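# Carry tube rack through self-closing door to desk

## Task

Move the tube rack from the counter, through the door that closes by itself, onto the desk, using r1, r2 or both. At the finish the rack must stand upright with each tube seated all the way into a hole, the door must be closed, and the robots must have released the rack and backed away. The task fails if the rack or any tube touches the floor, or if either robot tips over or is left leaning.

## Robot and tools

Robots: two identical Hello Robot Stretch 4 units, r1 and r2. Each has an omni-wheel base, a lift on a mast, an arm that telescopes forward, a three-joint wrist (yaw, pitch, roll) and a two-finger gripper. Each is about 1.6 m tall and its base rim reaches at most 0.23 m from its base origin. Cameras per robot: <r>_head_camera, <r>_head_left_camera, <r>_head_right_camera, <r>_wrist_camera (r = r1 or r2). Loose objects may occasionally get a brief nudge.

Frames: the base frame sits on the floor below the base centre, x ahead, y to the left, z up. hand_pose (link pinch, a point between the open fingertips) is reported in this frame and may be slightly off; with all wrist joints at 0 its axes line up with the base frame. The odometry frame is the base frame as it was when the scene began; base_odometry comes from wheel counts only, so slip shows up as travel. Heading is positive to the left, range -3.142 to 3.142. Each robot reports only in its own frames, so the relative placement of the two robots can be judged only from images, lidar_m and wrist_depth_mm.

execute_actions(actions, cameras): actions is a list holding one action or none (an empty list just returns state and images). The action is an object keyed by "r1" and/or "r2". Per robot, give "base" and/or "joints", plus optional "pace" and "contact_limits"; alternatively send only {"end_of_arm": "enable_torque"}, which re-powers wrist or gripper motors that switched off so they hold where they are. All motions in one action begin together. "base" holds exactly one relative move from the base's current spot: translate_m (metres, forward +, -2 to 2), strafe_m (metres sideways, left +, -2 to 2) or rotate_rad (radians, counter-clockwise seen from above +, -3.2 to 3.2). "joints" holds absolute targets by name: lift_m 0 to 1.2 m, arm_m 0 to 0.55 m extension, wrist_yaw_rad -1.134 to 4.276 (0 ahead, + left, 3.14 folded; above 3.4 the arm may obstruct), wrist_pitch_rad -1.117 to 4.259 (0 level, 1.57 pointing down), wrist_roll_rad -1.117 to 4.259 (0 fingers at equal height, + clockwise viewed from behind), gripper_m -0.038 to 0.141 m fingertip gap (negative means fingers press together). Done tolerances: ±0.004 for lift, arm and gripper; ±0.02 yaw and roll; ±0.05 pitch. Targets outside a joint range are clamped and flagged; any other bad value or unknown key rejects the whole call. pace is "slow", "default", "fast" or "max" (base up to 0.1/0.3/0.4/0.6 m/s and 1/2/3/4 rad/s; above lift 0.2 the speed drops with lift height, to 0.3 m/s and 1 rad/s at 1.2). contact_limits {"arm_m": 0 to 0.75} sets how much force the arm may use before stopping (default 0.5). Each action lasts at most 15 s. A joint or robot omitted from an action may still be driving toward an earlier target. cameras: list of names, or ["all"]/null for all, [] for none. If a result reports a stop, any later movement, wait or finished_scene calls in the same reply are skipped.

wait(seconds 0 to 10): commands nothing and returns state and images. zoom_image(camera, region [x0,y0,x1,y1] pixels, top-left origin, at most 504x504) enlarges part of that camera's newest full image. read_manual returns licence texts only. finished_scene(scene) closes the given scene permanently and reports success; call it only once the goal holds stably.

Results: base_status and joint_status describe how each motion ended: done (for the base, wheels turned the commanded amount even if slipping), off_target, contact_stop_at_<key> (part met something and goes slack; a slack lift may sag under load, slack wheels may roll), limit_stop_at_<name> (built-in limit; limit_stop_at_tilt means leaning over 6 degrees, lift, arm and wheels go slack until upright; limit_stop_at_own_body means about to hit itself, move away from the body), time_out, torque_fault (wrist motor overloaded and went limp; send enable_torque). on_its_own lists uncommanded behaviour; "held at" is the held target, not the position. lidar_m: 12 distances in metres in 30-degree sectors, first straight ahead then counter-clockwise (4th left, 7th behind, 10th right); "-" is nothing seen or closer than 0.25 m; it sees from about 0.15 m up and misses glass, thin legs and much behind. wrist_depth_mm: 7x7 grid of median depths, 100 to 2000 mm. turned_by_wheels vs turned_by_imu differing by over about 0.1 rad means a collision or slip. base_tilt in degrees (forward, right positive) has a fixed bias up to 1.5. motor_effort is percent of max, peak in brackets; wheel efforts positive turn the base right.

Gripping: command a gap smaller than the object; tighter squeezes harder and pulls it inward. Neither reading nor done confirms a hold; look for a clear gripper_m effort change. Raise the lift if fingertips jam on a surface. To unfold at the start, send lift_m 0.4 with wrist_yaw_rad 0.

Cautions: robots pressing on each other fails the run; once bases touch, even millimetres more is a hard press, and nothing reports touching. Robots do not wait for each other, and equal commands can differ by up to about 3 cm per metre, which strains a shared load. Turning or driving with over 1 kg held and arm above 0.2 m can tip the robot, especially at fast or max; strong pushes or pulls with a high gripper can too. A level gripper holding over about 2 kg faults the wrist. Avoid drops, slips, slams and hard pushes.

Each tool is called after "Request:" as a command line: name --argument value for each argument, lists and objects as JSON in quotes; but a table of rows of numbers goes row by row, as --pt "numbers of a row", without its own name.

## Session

Request:
execute_actions --actions '[]'

Scene clock: 0.00 s.
r1.base_odometry: x=+0.000 y=+0.000 heading=+0.000 (m, m, rad; r1's odometry frame)
r1.turned_by_wheels: +0.000 (rad since the last result)
r1.turned_by_imu: +0.000 (rad since the last result)
r1.base_tilt: forward=-0.2 right=+0.0 (deg)
r1.lidar_m: 0.87 0.87 0.81 0.70 0.69 0.83 1.62 1.28 1.36 1.31 1.30 1.01
r1.base_status: not commanded
r1.joint_positions: lift_m=+0.258 arm_m=+0.001 wrist_yaw_rad=+3.252 wrist_pitch_rad=-0.018 wrist_roll_rad=-0.006 gripper_m=+0.057
r1.joint_status: not commanded
r1.motor_effort: lift_m=+21 arm_m=+0 wrist_yaw_rad=-1 wrist_pitch_rad=-5 wrist_roll_rad=+0 gripper_m=-5 wheel_0=+0 wheel_1=+0 wheel_2=+0 (%)
r1.hand_pose: x=-0.1248 y=+0.0551 z=+0.4410 quat_wxyz=(-0.055, +0.009, -0.003, +0.998) (m; r1's base frame)
r1.wrist_depth_mm: - - 132 - - 1138 809 / - - 118 187 - 1118 809 / - - 125 183 - 1098 820 / 145 139 136 - - 1098 809 / 186 - - - 1921 1118 798 / 187 1308 200 1464 192 1042 809 / 188 891 991 - 991 946 798
r2.base_odometry: x=+0.000 y=+0.000 heading=+0.000 (m, m, rad; r2's odometry frame)
r2.turned_by_wheels: +0.000 (rad since the last result)
r2.turned_by_imu: +0.000 (rad since the last result)
r2.base_tilt: forward=-0.6 right=-0.6 (deg)
r2.lidar_m: 1.22 1.31 1.49 1.92 1.87 2.15 1.77 1.53 0.85 0.64 0.67 0.77
r2.base_status: not commanded
r2.joint_positions: lift_m=+0.274 arm_m=+0.001 wrist_yaw_rad=+3.185 wrist_pitch_rad=-0.015 wrist_roll_rad=+0.010 gripper_m=+0.057
r2.joint_status: not commanded
r2.motor_effort: lift_m=+20 arm_m=-1 wrist_yaw_rad=-2 wrist_pitch_rad=-6 wrist_roll_rad=+1 gripper_m=-2 wheel_0=-1 wheel_1=-1 wheel_2=+0 (%)
r2.hand_pose: x=-0.1198 y=+0.0748 z=+0.4566 quat_wxyz=(-0.022, +0.007, +0.005, +1.000) (m; r2's base frame)
r2.wrist_depth_mm: - - 137 - - - 1983 / - - 135 - - - 1983 / - 108 134 - - - 1983 / - 124 145 - - - 1983 / 197 1708 1863 - - - 1921 / 215 1756 210 - 216 - 1808 / 214 1118 1205 160 1160 1255 1308
pictures: r1_head_camera, r1_head_left_camera, r1_head_right_camera, r1_wrist_camera, r2_head_camera, r2_head_left_camera, r2_head_right_camera, r2_wrist_camera
Images, in order (width x height): r1_head_camera 420x560, r1_head_left_camera 420x672, r1_head_right_camera 420x672, r1_wrist_camera 616x392, r2_head_camera 420x560, r2_head_left_camera 420x672, r2_head_right_camera 420x672, r2_wrist_camera 616x392.

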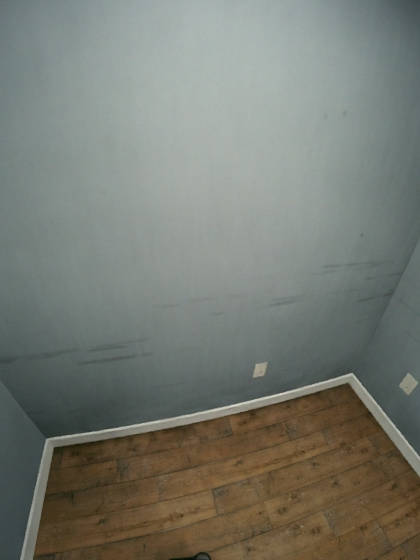

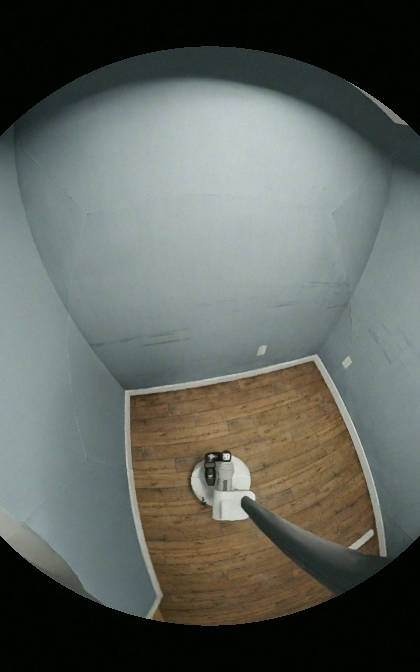

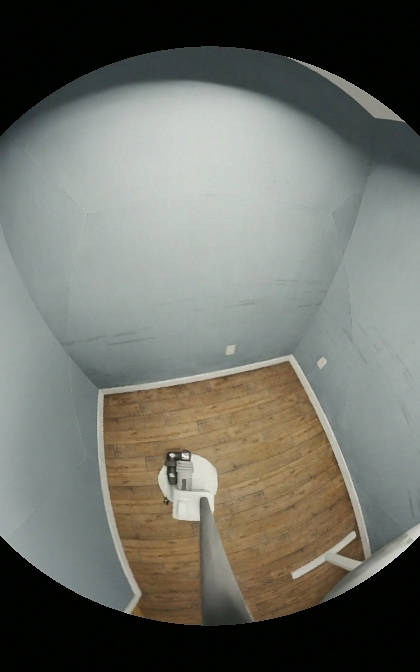

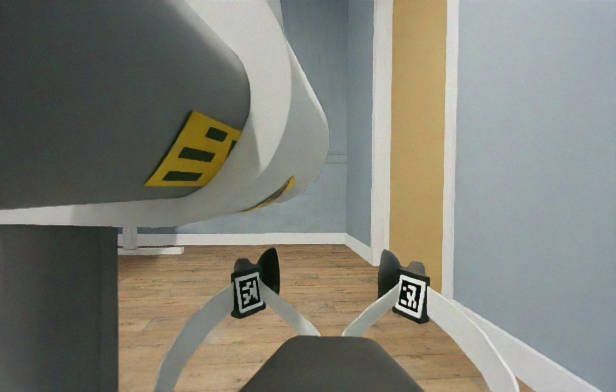

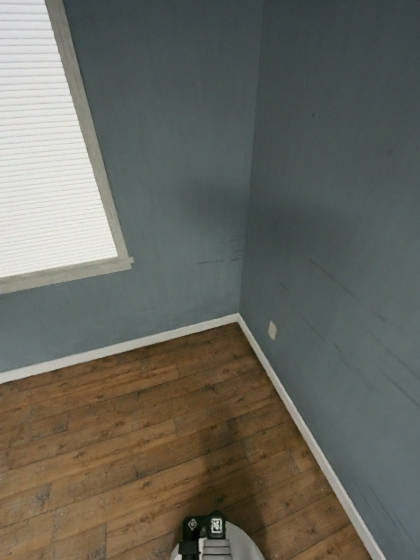

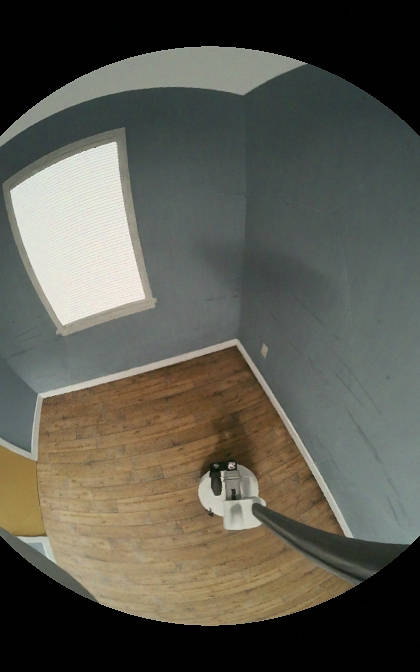

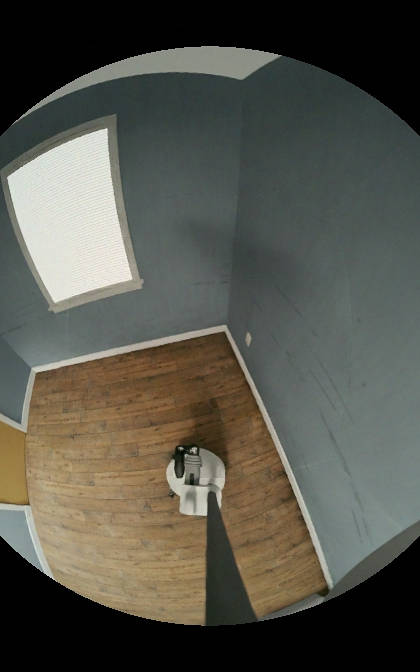

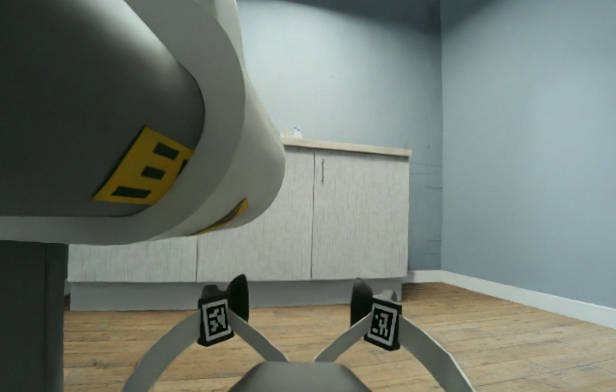

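Request:
zoom_image --camera "r2_head_left_camera" --region '[0, 380, 140, 600]'

Request:
zoom_image --camera "r1_wrist_camera" --region '[330, 0, 500, 330]'

Request:
zoom_image --camera "r2_wrist_camera" --region '[250, 100, 430, 200]'

Region (0, 380, 140, 600) of r2_head_left_camera's 420x672 image, scaled by 2.291, with more detail than that image has; it fills the left 321 columns of this view, and the rest is white.

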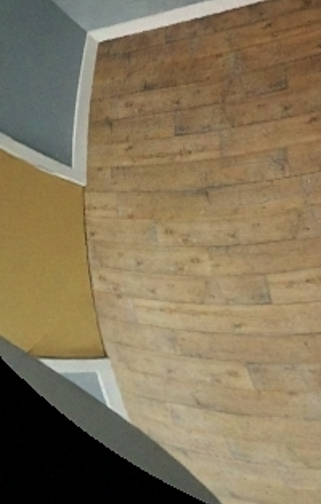

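Region (330, 0, 500, 330) of r1_wrist_camera's 616x392 image, scaled by 1.527; it fills the left 260 columns of this view, and the rest is white.

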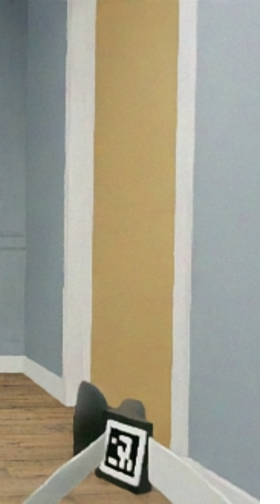

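Region (250, 100, 430, 200) of r2_wrist_camera's 616x392 image, scaled by 2.800.

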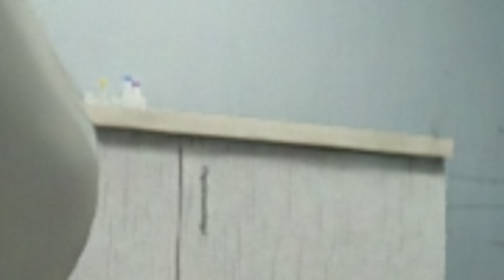

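Request:
zoom_image --camera "r2_head_left_camera" --region '[0, 430, 70, 550]'

Request:
zoom_image --camera "r1_head_left_camera" --region '[40, 500, 240, 640]'

Region (0, 430, 70, 550) of r2_head_left_camera's 420x672 image, scaled by 4.200, with more detail than that image has; it fills the left 294 columns of this view, and the rest is white.

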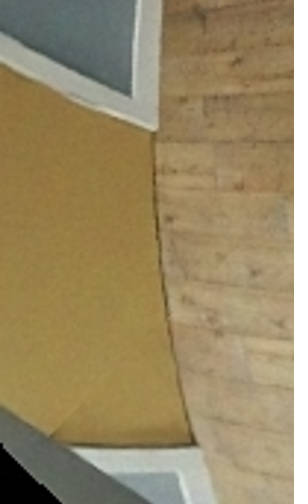

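Region (40, 500, 240, 640) of r1_head_left_camera's 420x672 image, scaled by 2.520, with more detail than that image has; it fills the top 353 rows of this view, and the rest is white.

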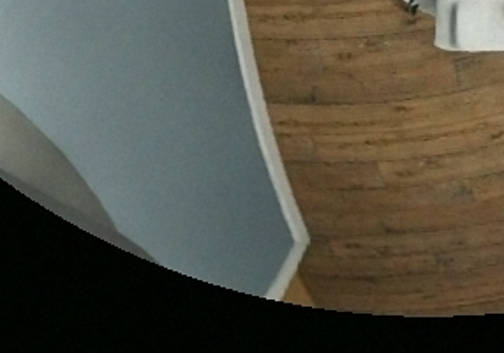

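Request:
zoom_image --camera "r2_head_camera" --region '[0, 280, 420, 560]'

Region (0, 280, 420, 560) of r2_head_camera's 420x560 image, scaled by 1.200, with more detail than that image has.

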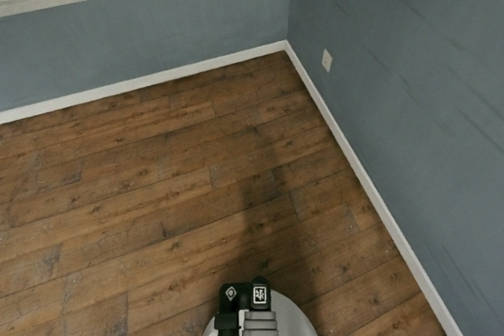

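Request:
execute_actions --actions '[{"r1": {"base": {"translate_m": -1.4}, "joints": {"lift_m": 0.2, "wrist_yaw_rad": 3.1}, "pace": "fast"}, "r2": {"base": {"translate_m": -1.38}, "joints": {"lift_m": 0.88, "wrist_yaw_rad": 0.0, "wrist_pitch_rad": 0.3, "gripper_m": 0.141}, "pace": "fast"}}]'

Scene clock: 97.13 s.
r1.base_odometry: x=-1.400 y=+0.000 heading=+0.000 (m, m, rad; r1's odometry frame)
r1.turned_by_wheels: +0.000 (rad since the last result)
r1.turned_by_imu: +0.004 (rad since the last result)
r1.base_tilt: forward=-0.3 right=+0.0 (deg)
r1.lidar_m: 2.23 0.71 0.39 0.39 0.43 0.51 0.77 1.53 0.99 0.82 0.85 1.95
r1.base_status: done
r1.joint_positions: lift_m=+0.200 arm_m=+0.001 wrist_yaw_rad=+3.100 wrist_pitch_rad=-0.018 wrist_roll_rad=-0.006 gripper_m=+0.057
r1.joint_status: all done
r1.motor_effort: lift_m=+16(18) arm_m=-1(0) wrist_yaw_rad=-1(5) wrist_pitch_rad=-6(6) wrist_roll_rad=+0(0) gripper_m=-3(2) wheel_0=+2(8) wheel_1=+2(7) wheel_2=+0(12) (%)
r1.hand_pose: x=-0.1130 y=+0.0993 z=+0.3837 quat_wxyz=(+0.021, +0.009, -0.003, +1.000) (m; r1's base frame)
r1.wrist_depth_mm: - 139 1576 1160 778 525 407 / - 115 149 1182 778 521 413 / - 121 159 1160 778 525 413 / 141 141 1618 1182 778 525 413 / 1430 1499 1576 1060 732 525 415 / 1078 1255 200 1008 191 504 415 / 788 878 878 - 683 484 407
r2.base_odometry: x=-1.380 y=+0.001 heading=+0.000 (m, m, rad; r2's odometry frame)
r2.turned_by_wheels: +0.000 (rad since the last result)
r2.turned_by_imu: +0.003 (rad since the last result)
r2.base_tilt: forward=-0.6 right=-0.6 (deg)
r2.lidar_m: 2.05 2.61 1.79 1.50 1.47 0.59 0.45 0.46 0.51 0.88 1.08 1.25
r2.base_status: done
r2.joint_positions: lift_m=+0.880 arm_m=+0.001 wrist_yaw_rad=+0.000 wrist_pitch_rad=+0.302 wrist_roll_rad=+0.010 gripper_m=+0.141
r2.joint_status: all done
r2.motor_effort: lift_m=+24(26) arm_m=-1(1) wrist_yaw_rad=+1(4) wrist_pitch_rad=-5(6) wrist_roll_rad=+0(1) gripper_m=+0(4) wheel_0=-2(7) wheel_1=-1(7) wheel_2=-1(12) (%)
r2.hand_pose: x=+0.4477 y=-0.0874 z=+0.9721 quat_wxyz=(+0.989, +0.005, +0.150, -0.001) (m; r2's base frame)
r2.wrist_depth_mm: 1983 - - - 1708 1205 976 / - - - - 1756 1229 960 / - - - - 1808 1229 976 / - - - - 1808 1255 991 / - - - - 1808 1255 1008 / 1863 206 1983 1983 1708 1118 991 / 1499 1464 1537 151 1537 1160 1025
pictures: r1_head_camera, r1_head_left_camera, r1_head_right_camera, r1_wrist_camera, r2_head_camera, r2_head_left_camera, r2_head_right_camera, r2_wrist_camera
Images, in order (width x height): r1_head_camera 420x560, r1_head_left_camera 420x672, r1_head_right_camera 420x672, r1_wrist_camera 616x392, r2_head_camera 420x560, r2_head_left_camera 420x672, r2_head_right_camera 420x672, r2_wrist_camera 616x392.

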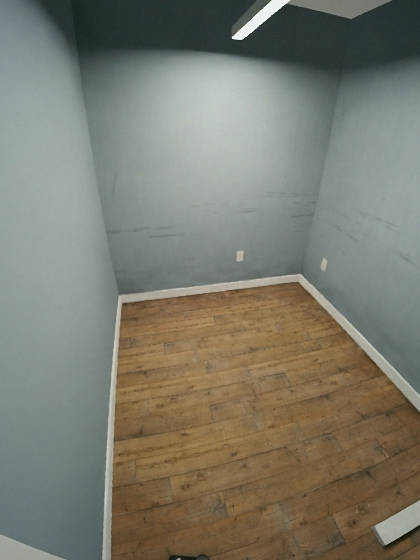

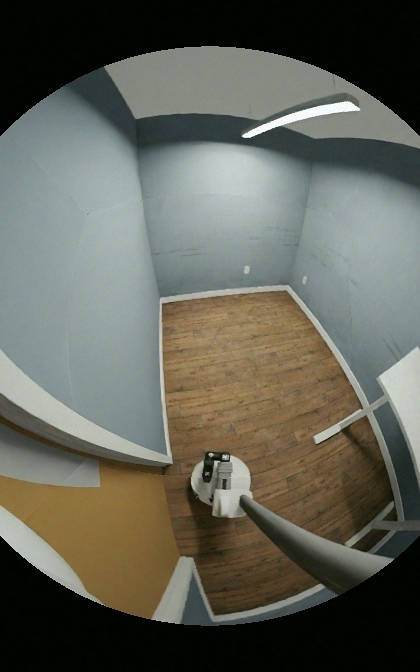

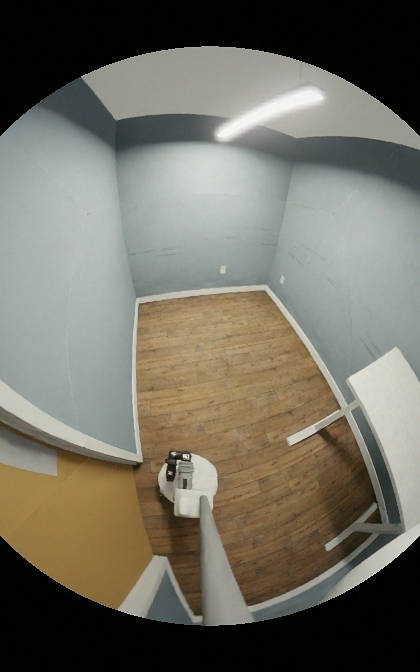

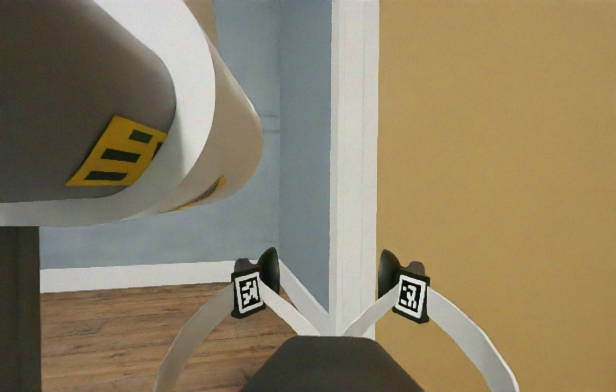

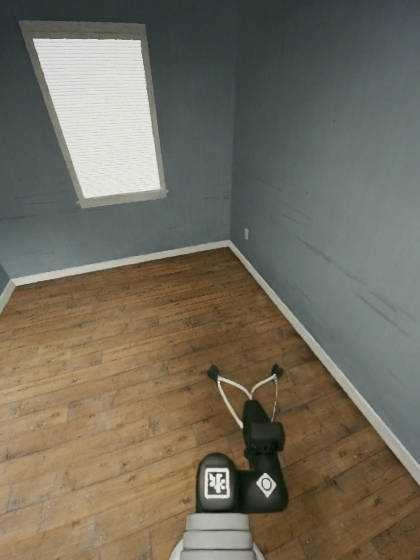

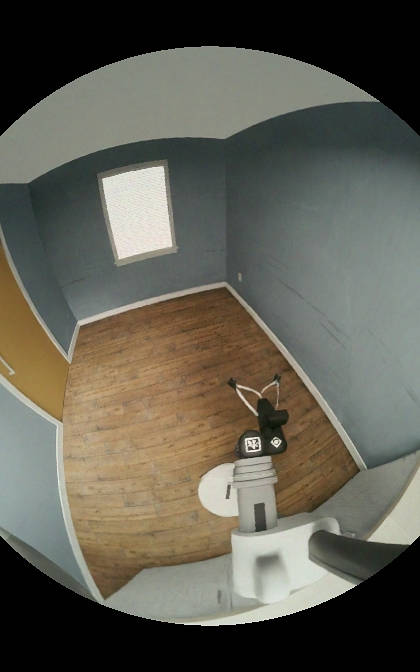

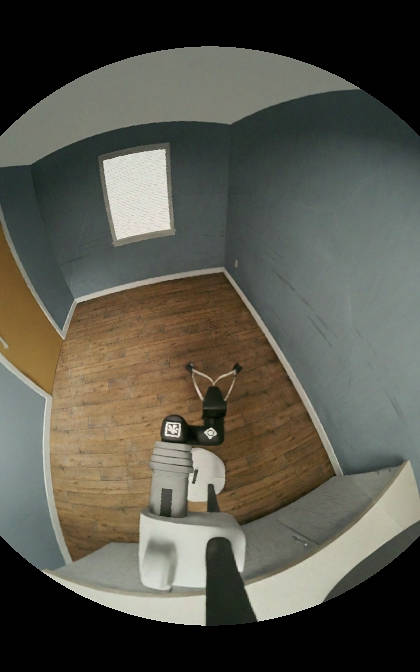

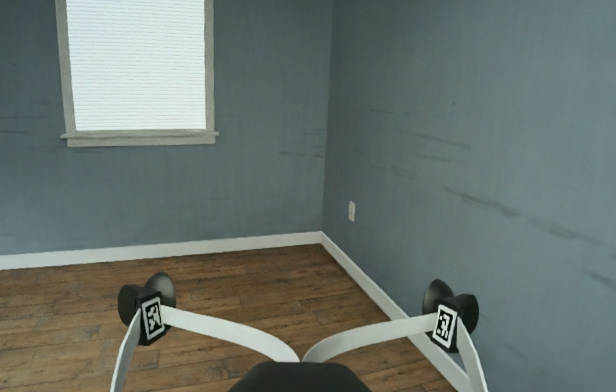

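Request:
zoom_image --camera "r1_head_left_camera" --region '[120, 430, 270, 600]'

Region (120, 430, 270, 600) of r1_head_left_camera's 420x672 image, scaled by 2.965, with more detail than that image has; it fills the left 445 columns of this view, and the rest is white.

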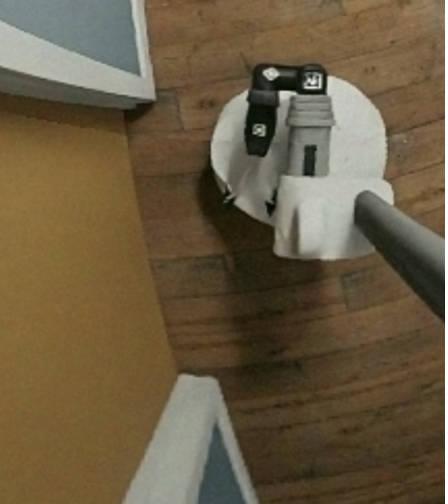

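Request:
execute_actions --actions '[{"r1": {"base": {"rotate_rad": -1.09}}, "r2": {"base": {"rotate_rad": -2.77}, "joints": {"lift_m": 0.98}}}]'

Scene clock: 142.97 s.
r1.base_odometry: x=-1.400 y=+0.000 heading=-1.090 (m, m, rad; r1's odometry frame)
r1.turned_by_wheels: -1.090 (rad since the last result)
r1.turned_by_imu: -1.105 (rad since the last result)
r1.base_tilt: forward=-0.2 right=+0.0 (deg)
r1.lidar_m: 0.84 1.88 2.24 0.76 0.41 0.39 0.42 0.49 0.77 1.52 1.01 0.84
r1.base_status: done
r1.joint_positions: lift_m=+0.200 arm_m=+0.001 wrist_yaw_rad=+3.100 wrist_pitch_rad=-0.018 wrist_roll_rad=-0.006 gripper_m=+0.057
r1.joint_status: not commanded
r1.motor_effort: lift_m=+16(16) arm_m=+0(0) wrist_yaw_rad=+1(1) wrist_pitch_rad=-5(5) wrist_roll_rad=-1(1) gripper_m=-4(3) wheel_0=+0(4) wheel_1=+0(7) wheel_2=+0(6) (%)
r1.hand_pose: x=-0.1130 y=+0.0993 z=+0.3837 quat_wxyz=(+0.021, +0.009, -0.003, +1.000) (m; r1's base frame)
r1.wrist_depth_mm: - 139 549 535 504 397 389 / - 115 149 539 508 399 392 / - 121 160 535 508 399 394 / 141 141 554 539 517 402 397 / 634 615 574 539 512 404 394 / 647 609 200 544 191 404 397 / 640 621 574 - 512 407 402
r2.base_odometry: x=-1.380 y=+0.001 heading=-2.770 (m, m, rad; r2's odometry frame)
r2.turned_by_wheels: -2.769 (rad since the last result)
r2.turned_by_imu: -2.808 (rad since the last result)
r2.base_tilt: forward=-0.5 right=-0.7 (deg)
r2.lidar_m: 0.43 0.50 0.68 1.11 1.17 1.71 2.65 1.99 1.49 1.47 0.66 0.47
r2.base_status: done
r2.joint_positions: lift_m=+0.980 arm_m=+0.001 wrist_yaw_rad=+0.000 wrist_pitch_rad=+0.302 wrist_roll_rad=+0.010 gripper_m=+0.141
r2.joint_status: all done
r2.motor_effort: lift_m=+25(22) arm_m=-1(1) wrist_yaw_rad=-1(2) wrist_pitch_rad=-6(6) wrist_roll_rad=+1(1) gripper_m=+1(1) wheel_0=+3(9) wheel_1=+3(5) wheel_2=+1(5) (%)
r2.hand_pose: x=+0.4477 y=-0.0875 z=+1.0721 quat_wxyz=(+0.989, +0.005, +0.150, -0.001) (m; r2's base frame)
r2.wrist_depth_mm: 820 820 809 788 788 768 759 / 854 842 831 831 820 798 788 / 891 878 878 854 842 831 831 / 917 904 891 891 878 866 854 / 621 640 661 634 574 699 699 / 459 206 484 496 500 477 504 / 375 373 382 150 392 392 410
pictures: r1_head_camera, r1_head_left_camera, r1_head_right_camera, r1_wrist_camera, r2_head_camera, r2_head_left_camera, r2_head_right_camera, r2_wrist_camera
Images, in order (width x height): r1_head_camera 420x560, r1_head_left_camera 420x672, r1_head_right_camera 420x672, r1_wrist_camera 616x392, r2_head_camera 420x560, r2_head_left_camera 420x672, r2_head_right_camera 420x672, r2_wrist_camera 616x392.

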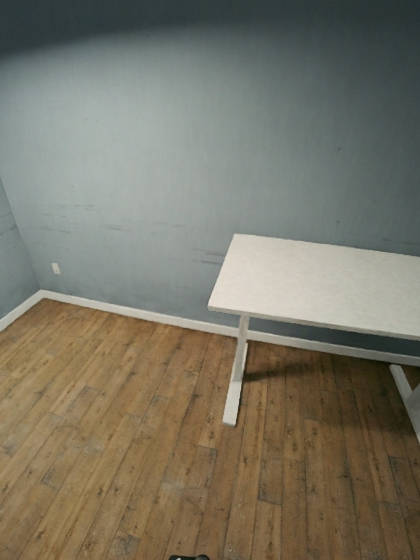

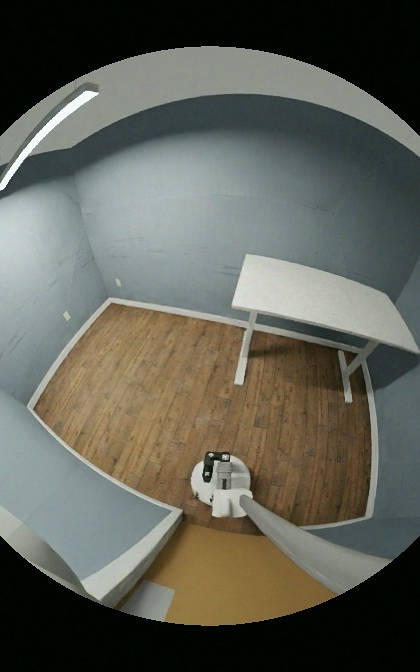

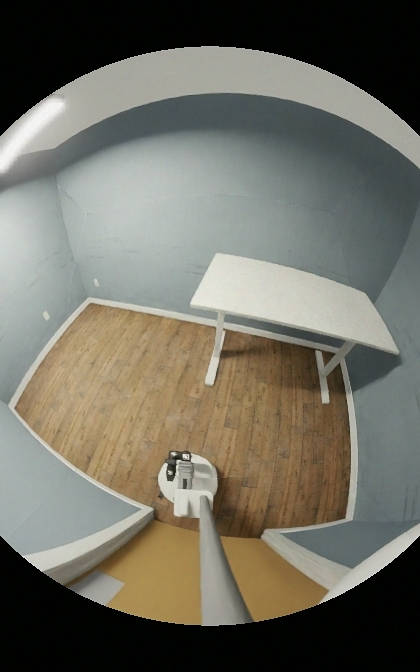

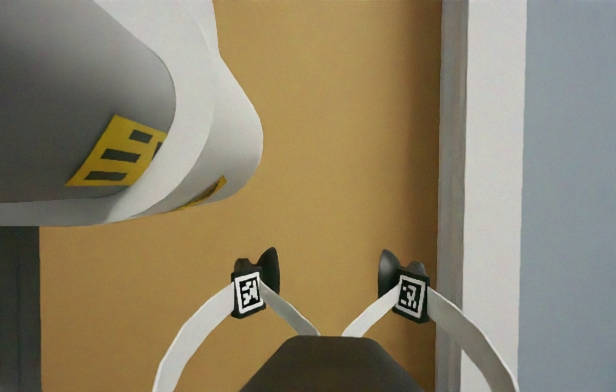

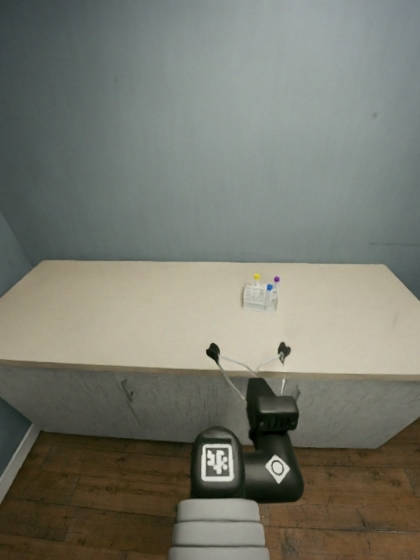

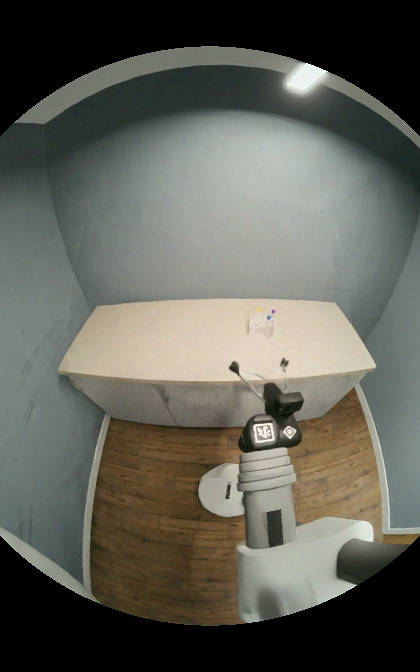

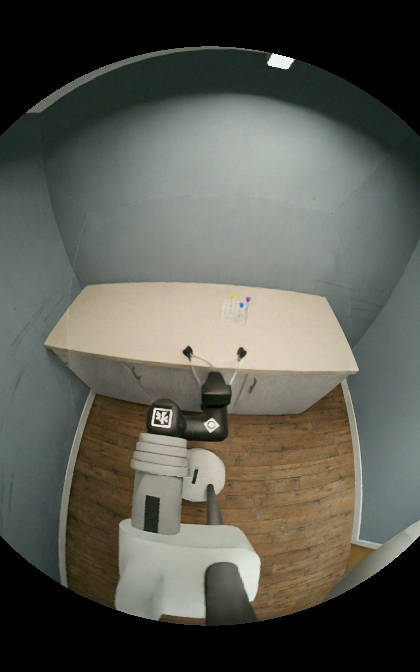

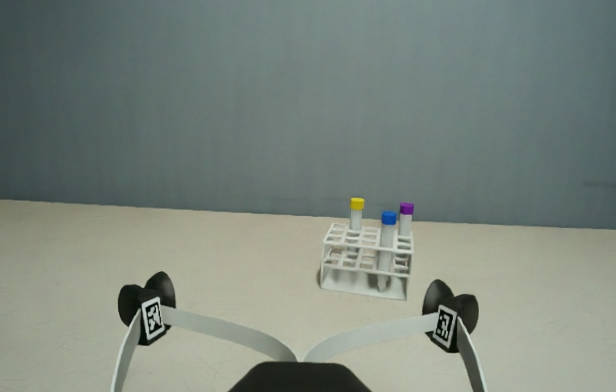

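Request:
zoom_image --camera "r2_wrist_camera" --region '[300, 185, 440, 315]'

Request:
zoom_image --camera "r2_head_camera" --region '[220, 255, 310, 330]'

Region (300, 185, 440, 315) of r2_wrist_camera's 616x392 image, scaled by 3.600; it fills the top 468 rows of this view, and the rest is white.

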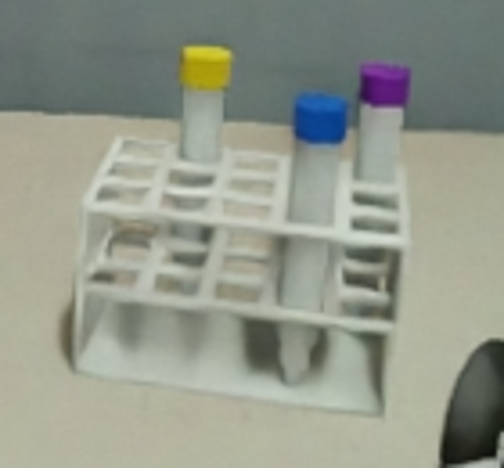

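Region (220, 255, 310, 330) of r2_head_camera's 420x560 image, scaled by 5.600, with more detail than that image has.

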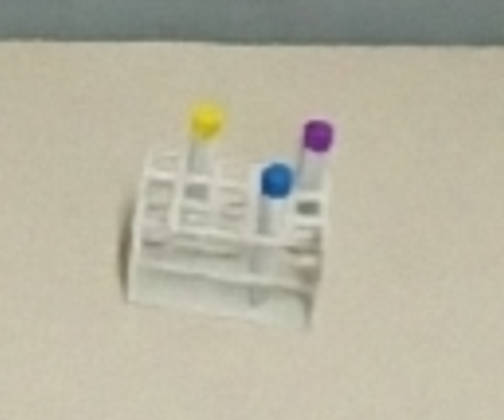

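Request:
execute_actions --actions '[{"r1": {"base": {"translate_m": -0.16}}, "r2": {"base": {"rotate_rad": -0.118}, "joints": {"lift_m": 0.855, "arm_m": 0.215}}}]' --cameras '["r1_head_left_camera", "r1_head_right_camera", "r2_head_camera", "r2_wrist_camera"]'

Scene clock: 180.00 s.
r1.base_odometry: x=-1.474 y=+0.142 heading=-1.090 (m, m, rad; r1's odometry frame)
r1.turned_by_wheels: +0.000 (rad since the last result)
r1.turned_by_imu: +0.000 (rad since the last result)
r1.base_tilt: forward=-0.2 right=+0.0 (deg)
r1.lidar_m: 1.00 2.09 2.27 0.43 0.29 0.27 0.27 0.32 0.54 1.49 1.21 0.98
r1.base_status: done
r1.joint_positions: lift_m=+0.200 arm_m=+0.001 wrist_yaw_rad=+3.100 wrist_pitch_rad=-0.018 wrist_roll_rad=-0.006 gripper_m=+0.057
r1.joint_status: not commanded
r1.motor_effort: lift_m=+16(16) arm_m=+0(0) wrist_yaw_rad=-1(1) wrist_pitch_rad=-5(6) wrist_roll_rad=+0(0) gripper_m=-3(4) wheel_0=-1(7) wheel_1=-1(5) wheel_2=+0(8) (%)
r1.hand_pose: x=-0.1130 y=+0.0993 z=+0.3837 quat_wxyz=(+0.021, +0.009, -0.003, +1.000) (m; r1's base frame)
r1.wrist_depth_mm: - 138 389 377 357 340 257 / - 115 149 379 359 340 259 / - 121 160 377 362 343 259 / 141 141 394 382 362 345 259 / 445 430 407 382 359 345 259 / 449 436 199 379 192 345 258 / 452 436 410 - 362 310 256
r2.base_odometry: x=-1.380 y=+0.001 heading=-2.888 (m, m, rad; r2's odometry frame)
r2.turned_by_wheels: -0.118 (rad since the last result)
r2.turned_by_imu: -0.118 (rad since the last result)
r2.base_tilt: forward=-0.5 right=-0.6 (deg)
r2.lidar_m: 0.43 0.48 0.63 1.10 1.15 1.51 2.65 2.23 1.57 1.44 0.73 0.47
r2.base_status: done
r2.joint_positions: lift_m=+0.855 arm_m=+0.214 wrist_yaw_rad=+0.000 wrist_pitch_rad=+0.302 wrist_roll_rad=+0.010 gripper_m=+0.141
r2.joint_status: all done
r2.motor_effort: lift_m=+15(19) arm_m=+8(8) wrist_yaw_rad=-2(1) wrist_pitch_rad=-6(6) wrist_roll_rad=+1(1) gripper_m=+1(1) wheel_0=+2(6) wheel_1=+2(6) wheel_2=+0(6) (%)
r2.hand_pose: x=+0.6600 y=-0.0874 z=+0.9478 quat_wxyz=(+0.989, +0.005, +0.150, -0.001) (m; r2's base frame)
r2.wrist_depth_mm: 580 591 591 603 615 621 627 / 603 609 621 621 640 640 654 / 627 634 647 647 661 668 683 / 517 535 492 317 530 609 634 / 340 349 338 319 349 379 382 / 250 206 265 271 272 260 276 / 205 203 209 150 214 213 223
pictures: r1_head_left_camera, r1_head_right_camera, r2_head_camera, r2_wrist_camera
Images, in order (width x height): r1_head_left_camera 420x672, r1_head_right_camera 420x672, r2_head_camera 420x560, r2_wrist_camera 616x392.

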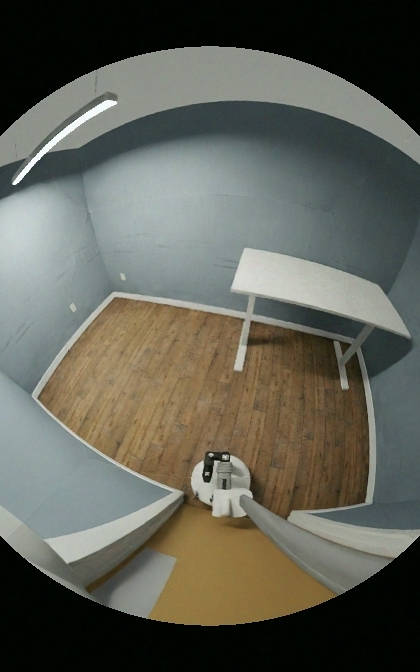

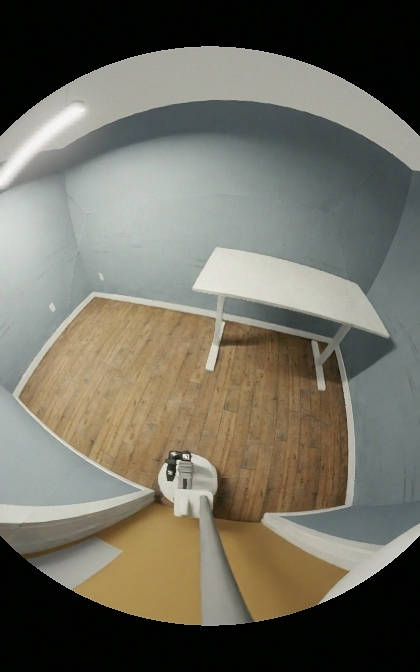

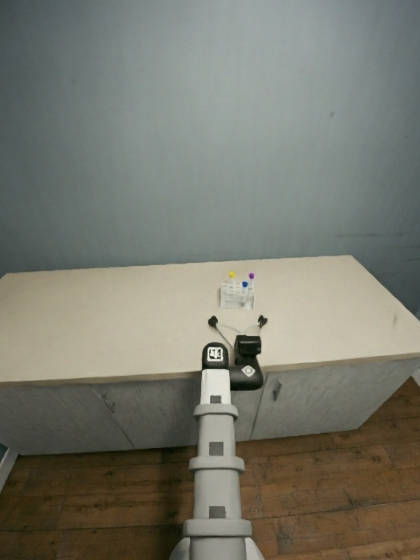

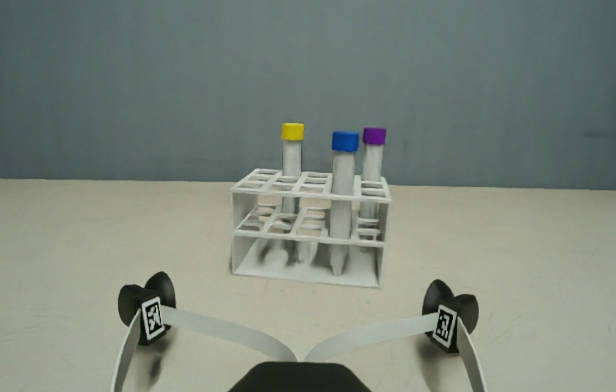

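Request:
zoom_image --camera "r2_wrist_camera" --region '[210, 110, 410, 300]'

Region (210, 110, 410, 300) of r2_wrist_camera's 616x392 image, scaled by 2.520; it fills the top 479 rows of this view, and the rest is white.

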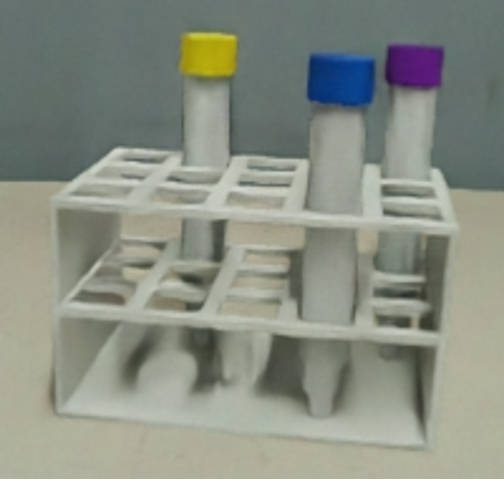

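Request:
execute_actions --actions '[{"r1": {"base": {"translate_m": -0.09}, "pace": "slow"}, "r2": {"joints": {"lift_m": 0.858, "arm_m": 0.317, "wrist_yaw_rad": -0.03}}}]' --cameras '["r1_head_left_camera", "r1_head_right_camera", "r2_head_camera", "r2_wrist_camera"]'

Scene clock: 199.33 s.
r1.base_odometry: x=-1.516 y=+0.222 heading=-1.090 (m, m, rad; r1's odometry frame)
r1.turned_by_wheels: +0.000 (rad since the last result)
r1.turned_by_imu: +0.000 (rad since the last result)
r1.base_tilt: forward=-0.3 right=+0.1 (deg)
r1.lidar_m: 1.08 2.19 2.28 0.26 0.25 0.25 - 0.25 0.39 1.47 1.31 1.09
r1.base_status: done
r1.joint_positions: lift_m=+0.200 arm_m=+0.001 wrist_yaw_rad=+3.100 wrist_pitch_rad=-0.018 wrist_roll_rad=-0.006 gripper_m=+0.057
r1.joint_status: not commanded
r1.motor_effort: lift_m=+17(16) arm_m=+0(0) wrist_yaw_rad=+0(1) wrist_pitch_rad=-5(5) wrist_roll_rad=+0(2) gripper_m=-3(5) wheel_0=-2(4) wheel_1=-2(5) wheel_2=+4(6) (%)
r1.hand_pose: x=-0.1130 y=+0.0993 z=+0.3836 quat_wxyz=(+0.021, +0.009, -0.003, +1.000) (m; r1's base frame)
r1.wrist_depth_mm: - 139 317 309 297 285 273 / - 115 148 309 298 285 276 / - 121 160 314 300 286 274 / 141 141 322 315 300 289 276 / 359 349 332 314 298 289 278 / 362 351 200 314 192 287 281 / 364 353 332 - 298 287 279
r2.base_odometry: x=-1.380 y=+0.001 heading=-2.888 (m, m, rad; r2's odometry frame)
r2.turned_by_wheels: +0.000 (rad since the last result)
r2.turned_by_imu: +0.002 (rad since the last result)
r2.base_tilt: forward=-0.6 right=-0.6 (deg)
r2.lidar_m: 0.46 0.46 0.65 1.08 1.14 1.52 2.65 2.22 1.57 1.46 0.72 0.49
r2.base_status: not commanded
r2.joint_positions: lift_m=+0.858 arm_m=+0.316 wrist_yaw_rad=-0.030 wrist_pitch_rad=+0.302 wrist_roll_rad=+0.010 gripper_m=+0.141
r2.joint_status: all done
r2.motor_effort: lift_m=+25(23) arm_m=+8(8) wrist_yaw_rad=-1(2) wrist_pitch_rad=-6(6) wrist_roll_rad=+1(1) gripper_m=+1(1) wheel_0=+2(2) wheel_1=+2(2) wheel_2=+0(0) (%)
r2.hand_pose: x=+0.7592 y=-0.0956 z=+0.9500 quat_wxyz=(+0.988, +0.007, +0.150, -0.016) (m; r2's base frame)
r2.wrist_depth_mm: 484 492 504 512 521 535 544 / 500 512 521 535 544 559 564 / 521 530 544 554 564 580 591 / 535 544 559 248 484 591 609 / 343 353 235 216 247 384 389 / 254 206 218 225 209 264 278 / 207 205 212 150 213 216 225
pictures: r1_head_left_camera, r1_head_right_camera, r2_head_camera, r2_wrist_camera
Images, in order (width x height): r1_head_left_camera 420x672, r1_head_right_camera 420x672, r2_head_camera 420x560, r2_wrist_camera 616x392.

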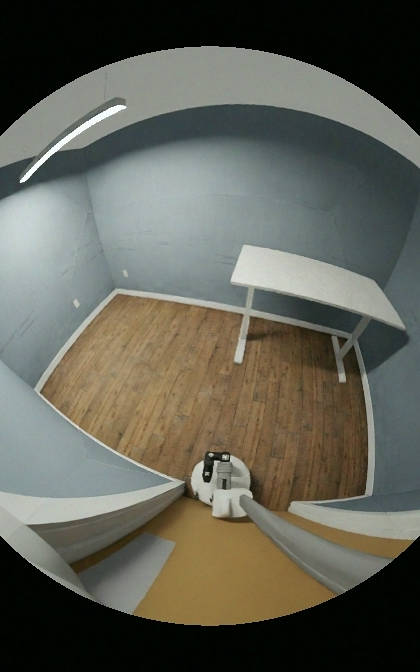

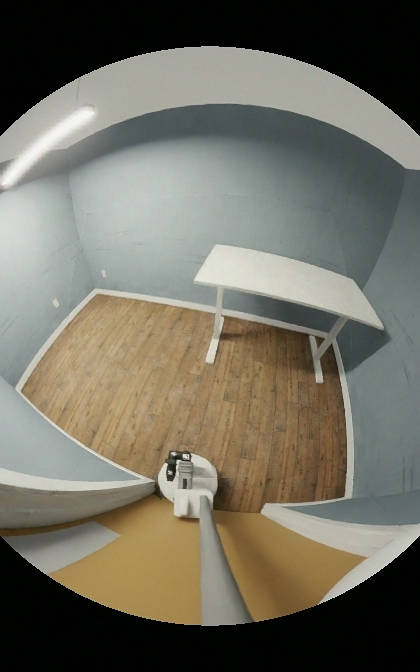

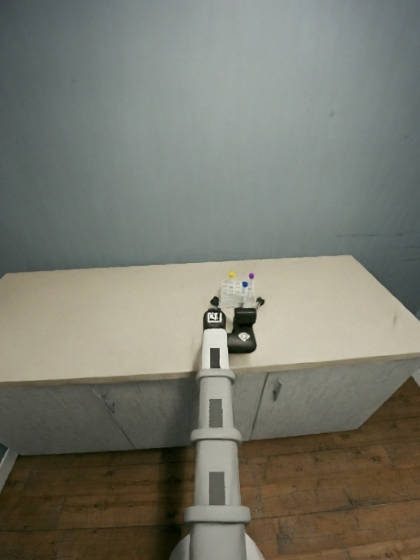

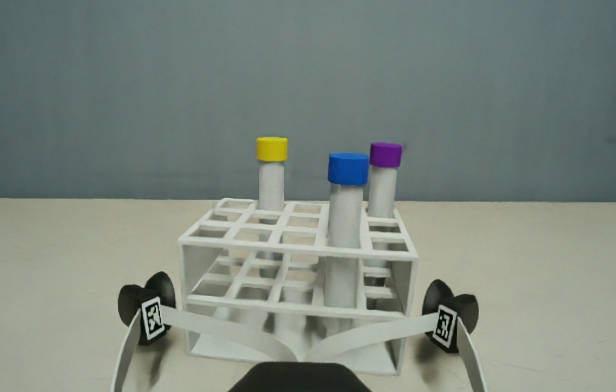

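Request:
zoom_image --camera "r1_head_left_camera" --region '[150, 440, 310, 540]'

Region (150, 440, 310, 540) of r1_head_left_camera's 420x672 image, scaled by 3.150, with more detail than that image has; it fills the top 315 rows of this view, and the rest is white.

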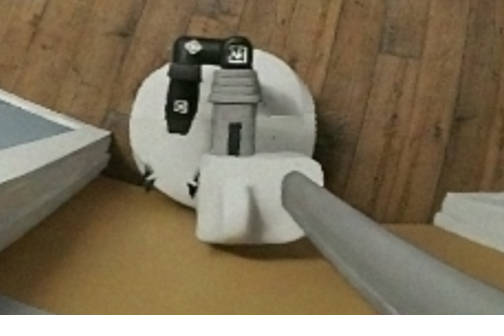

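Request:
execute_actions --actions '[{"r1": {"base": {"translate_m": -0.4}}, "r2": {"joints": {"gripper_m": 0.072}}}]' --cameras '["r1_head_left_camera", "r1_head_right_camera", "r2_head_camera", "r2_wrist_camera"]'

Scene clock: 221.80 s.
r1.base_odometry: x=-1.700 y=+0.576 heading=-1.090 (m, m, rad; r1's odometry frame)
r1.turned_by_wheels: +0.000 (rad since the last result)
r1.turned_by_imu: +0.001 (rad since the last result)
r1.base_tilt: forward=-0.3 right=-0.1 (deg)
r1.lidar_m: 1.48 0.37 0.36 1.84 1.64 0.31 0.25 - 0.25 0.30 1.57 1.49
r1.base_status: done
r1.joint_positions: lift_m=+0.200 arm_m=+0.001 wrist_yaw_rad=+3.100 wrist_pitch_rad=-0.018 wrist_roll_rad=-0.006 gripper_m=+0.057
r1.joint_status: not commanded
r1.motor_effort: lift_m=+17(16) arm_m=+0(0) wrist_yaw_rad=+1(2) wrist_pitch_rad=-5(5) wrist_roll_rad=+0(0) gripper_m=-4(5) wheel_0=-1(6) wheel_1=-2(10) wheel_2=-1(10) (%)
r1.hand_pose: x=-0.1130 y=+0.0993 z=+0.3836 quat_wxyz=(+0.021, +0.009, -0.003, +1.000) (m; r1's base frame)
r1.wrist_depth_mm: - 138 353 402 469 - - / - 115 148 404 473 - - / - 121 159 407 473 - - / 141 141 342 410 480 - - / 289 322 353 410 462 - - / 291 320 199 413 191 1308 1308 / 293 320 364 - 831 842 904
r2.base_odometry: x=-1.380 y=+0.001 heading=-2.888 (m, m, rad; r2's odometry frame)
r2.turned_by_wheels: +0.000 (rad since the last result)
r2.turned_by_imu: +0.002 (rad since the last result)
r2.base_tilt: forward=-0.5 right=-0.6 (deg)
r2.lidar_m: 0.43 0.47 0.62 1.10 1.16 1.50 2.63 1.46 1.59 1.47 0.74 0.47
r2.base_status: not commanded
r2.joint_positions: lift_m=+0.858 arm_m=+0.316 wrist_yaw_rad=-0.030 wrist_pitch_rad=+0.303 wrist_roll_rad=+0.010 gripper_m=+0.073
r2.joint_status: all done
r2.motor_effort: lift_m=+25(25) arm_m=+8(8) wrist_yaw_rad=+1(1) wrist_pitch_rad=-8(8) wrist_roll_rad=+1(1) gripper_m=-28(27) wheel_0=+2(2) wheel_1=+2(2) wheel_2=+0(0) (%)
r2.hand_pose: x=+0.7591 y=-0.0956 z=+0.9498 quat_wxyz=(+0.988, +0.007, +0.151, -0.016) (m; r2's base frame)
r2.wrist_depth_mm: 480 492 504 512 525 530 544 / 500 508 521 535 544 554 564 / 521 530 539 549 559 580 585 / 535 544 559 238 229 591 609 / 340 351 206 205 208 382 387 / 252 191 213 204 204 276 277 / 199 200 199 211 196 172 224
pictures: r1_head_left_camera, r1_head_right_camera, r2_head_camera, r2_wrist_camera
Images, in order (width x height): r1_head_left_camera 420x672, r1_head_right_camera 420x672, r2_head_camera 420x560, r2_wrist_camera 616x392.

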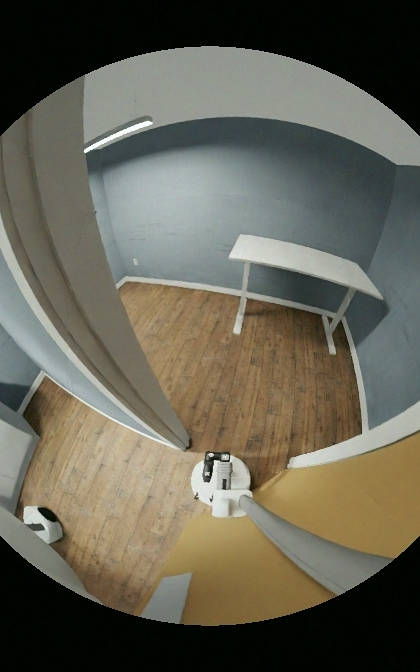

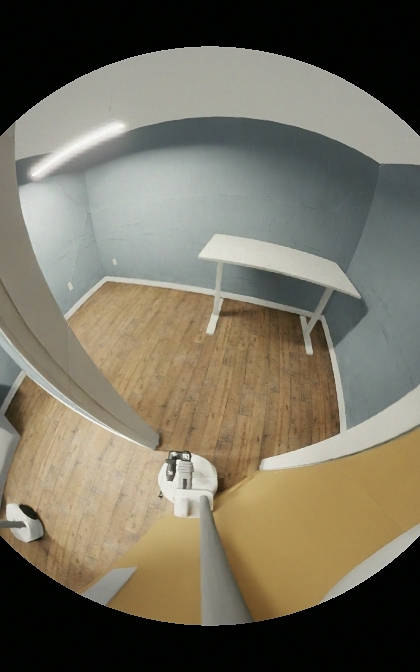

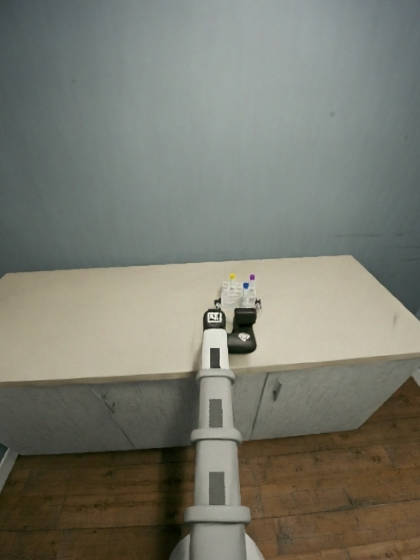

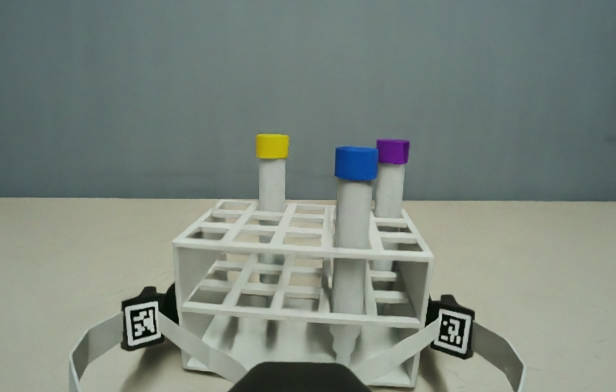

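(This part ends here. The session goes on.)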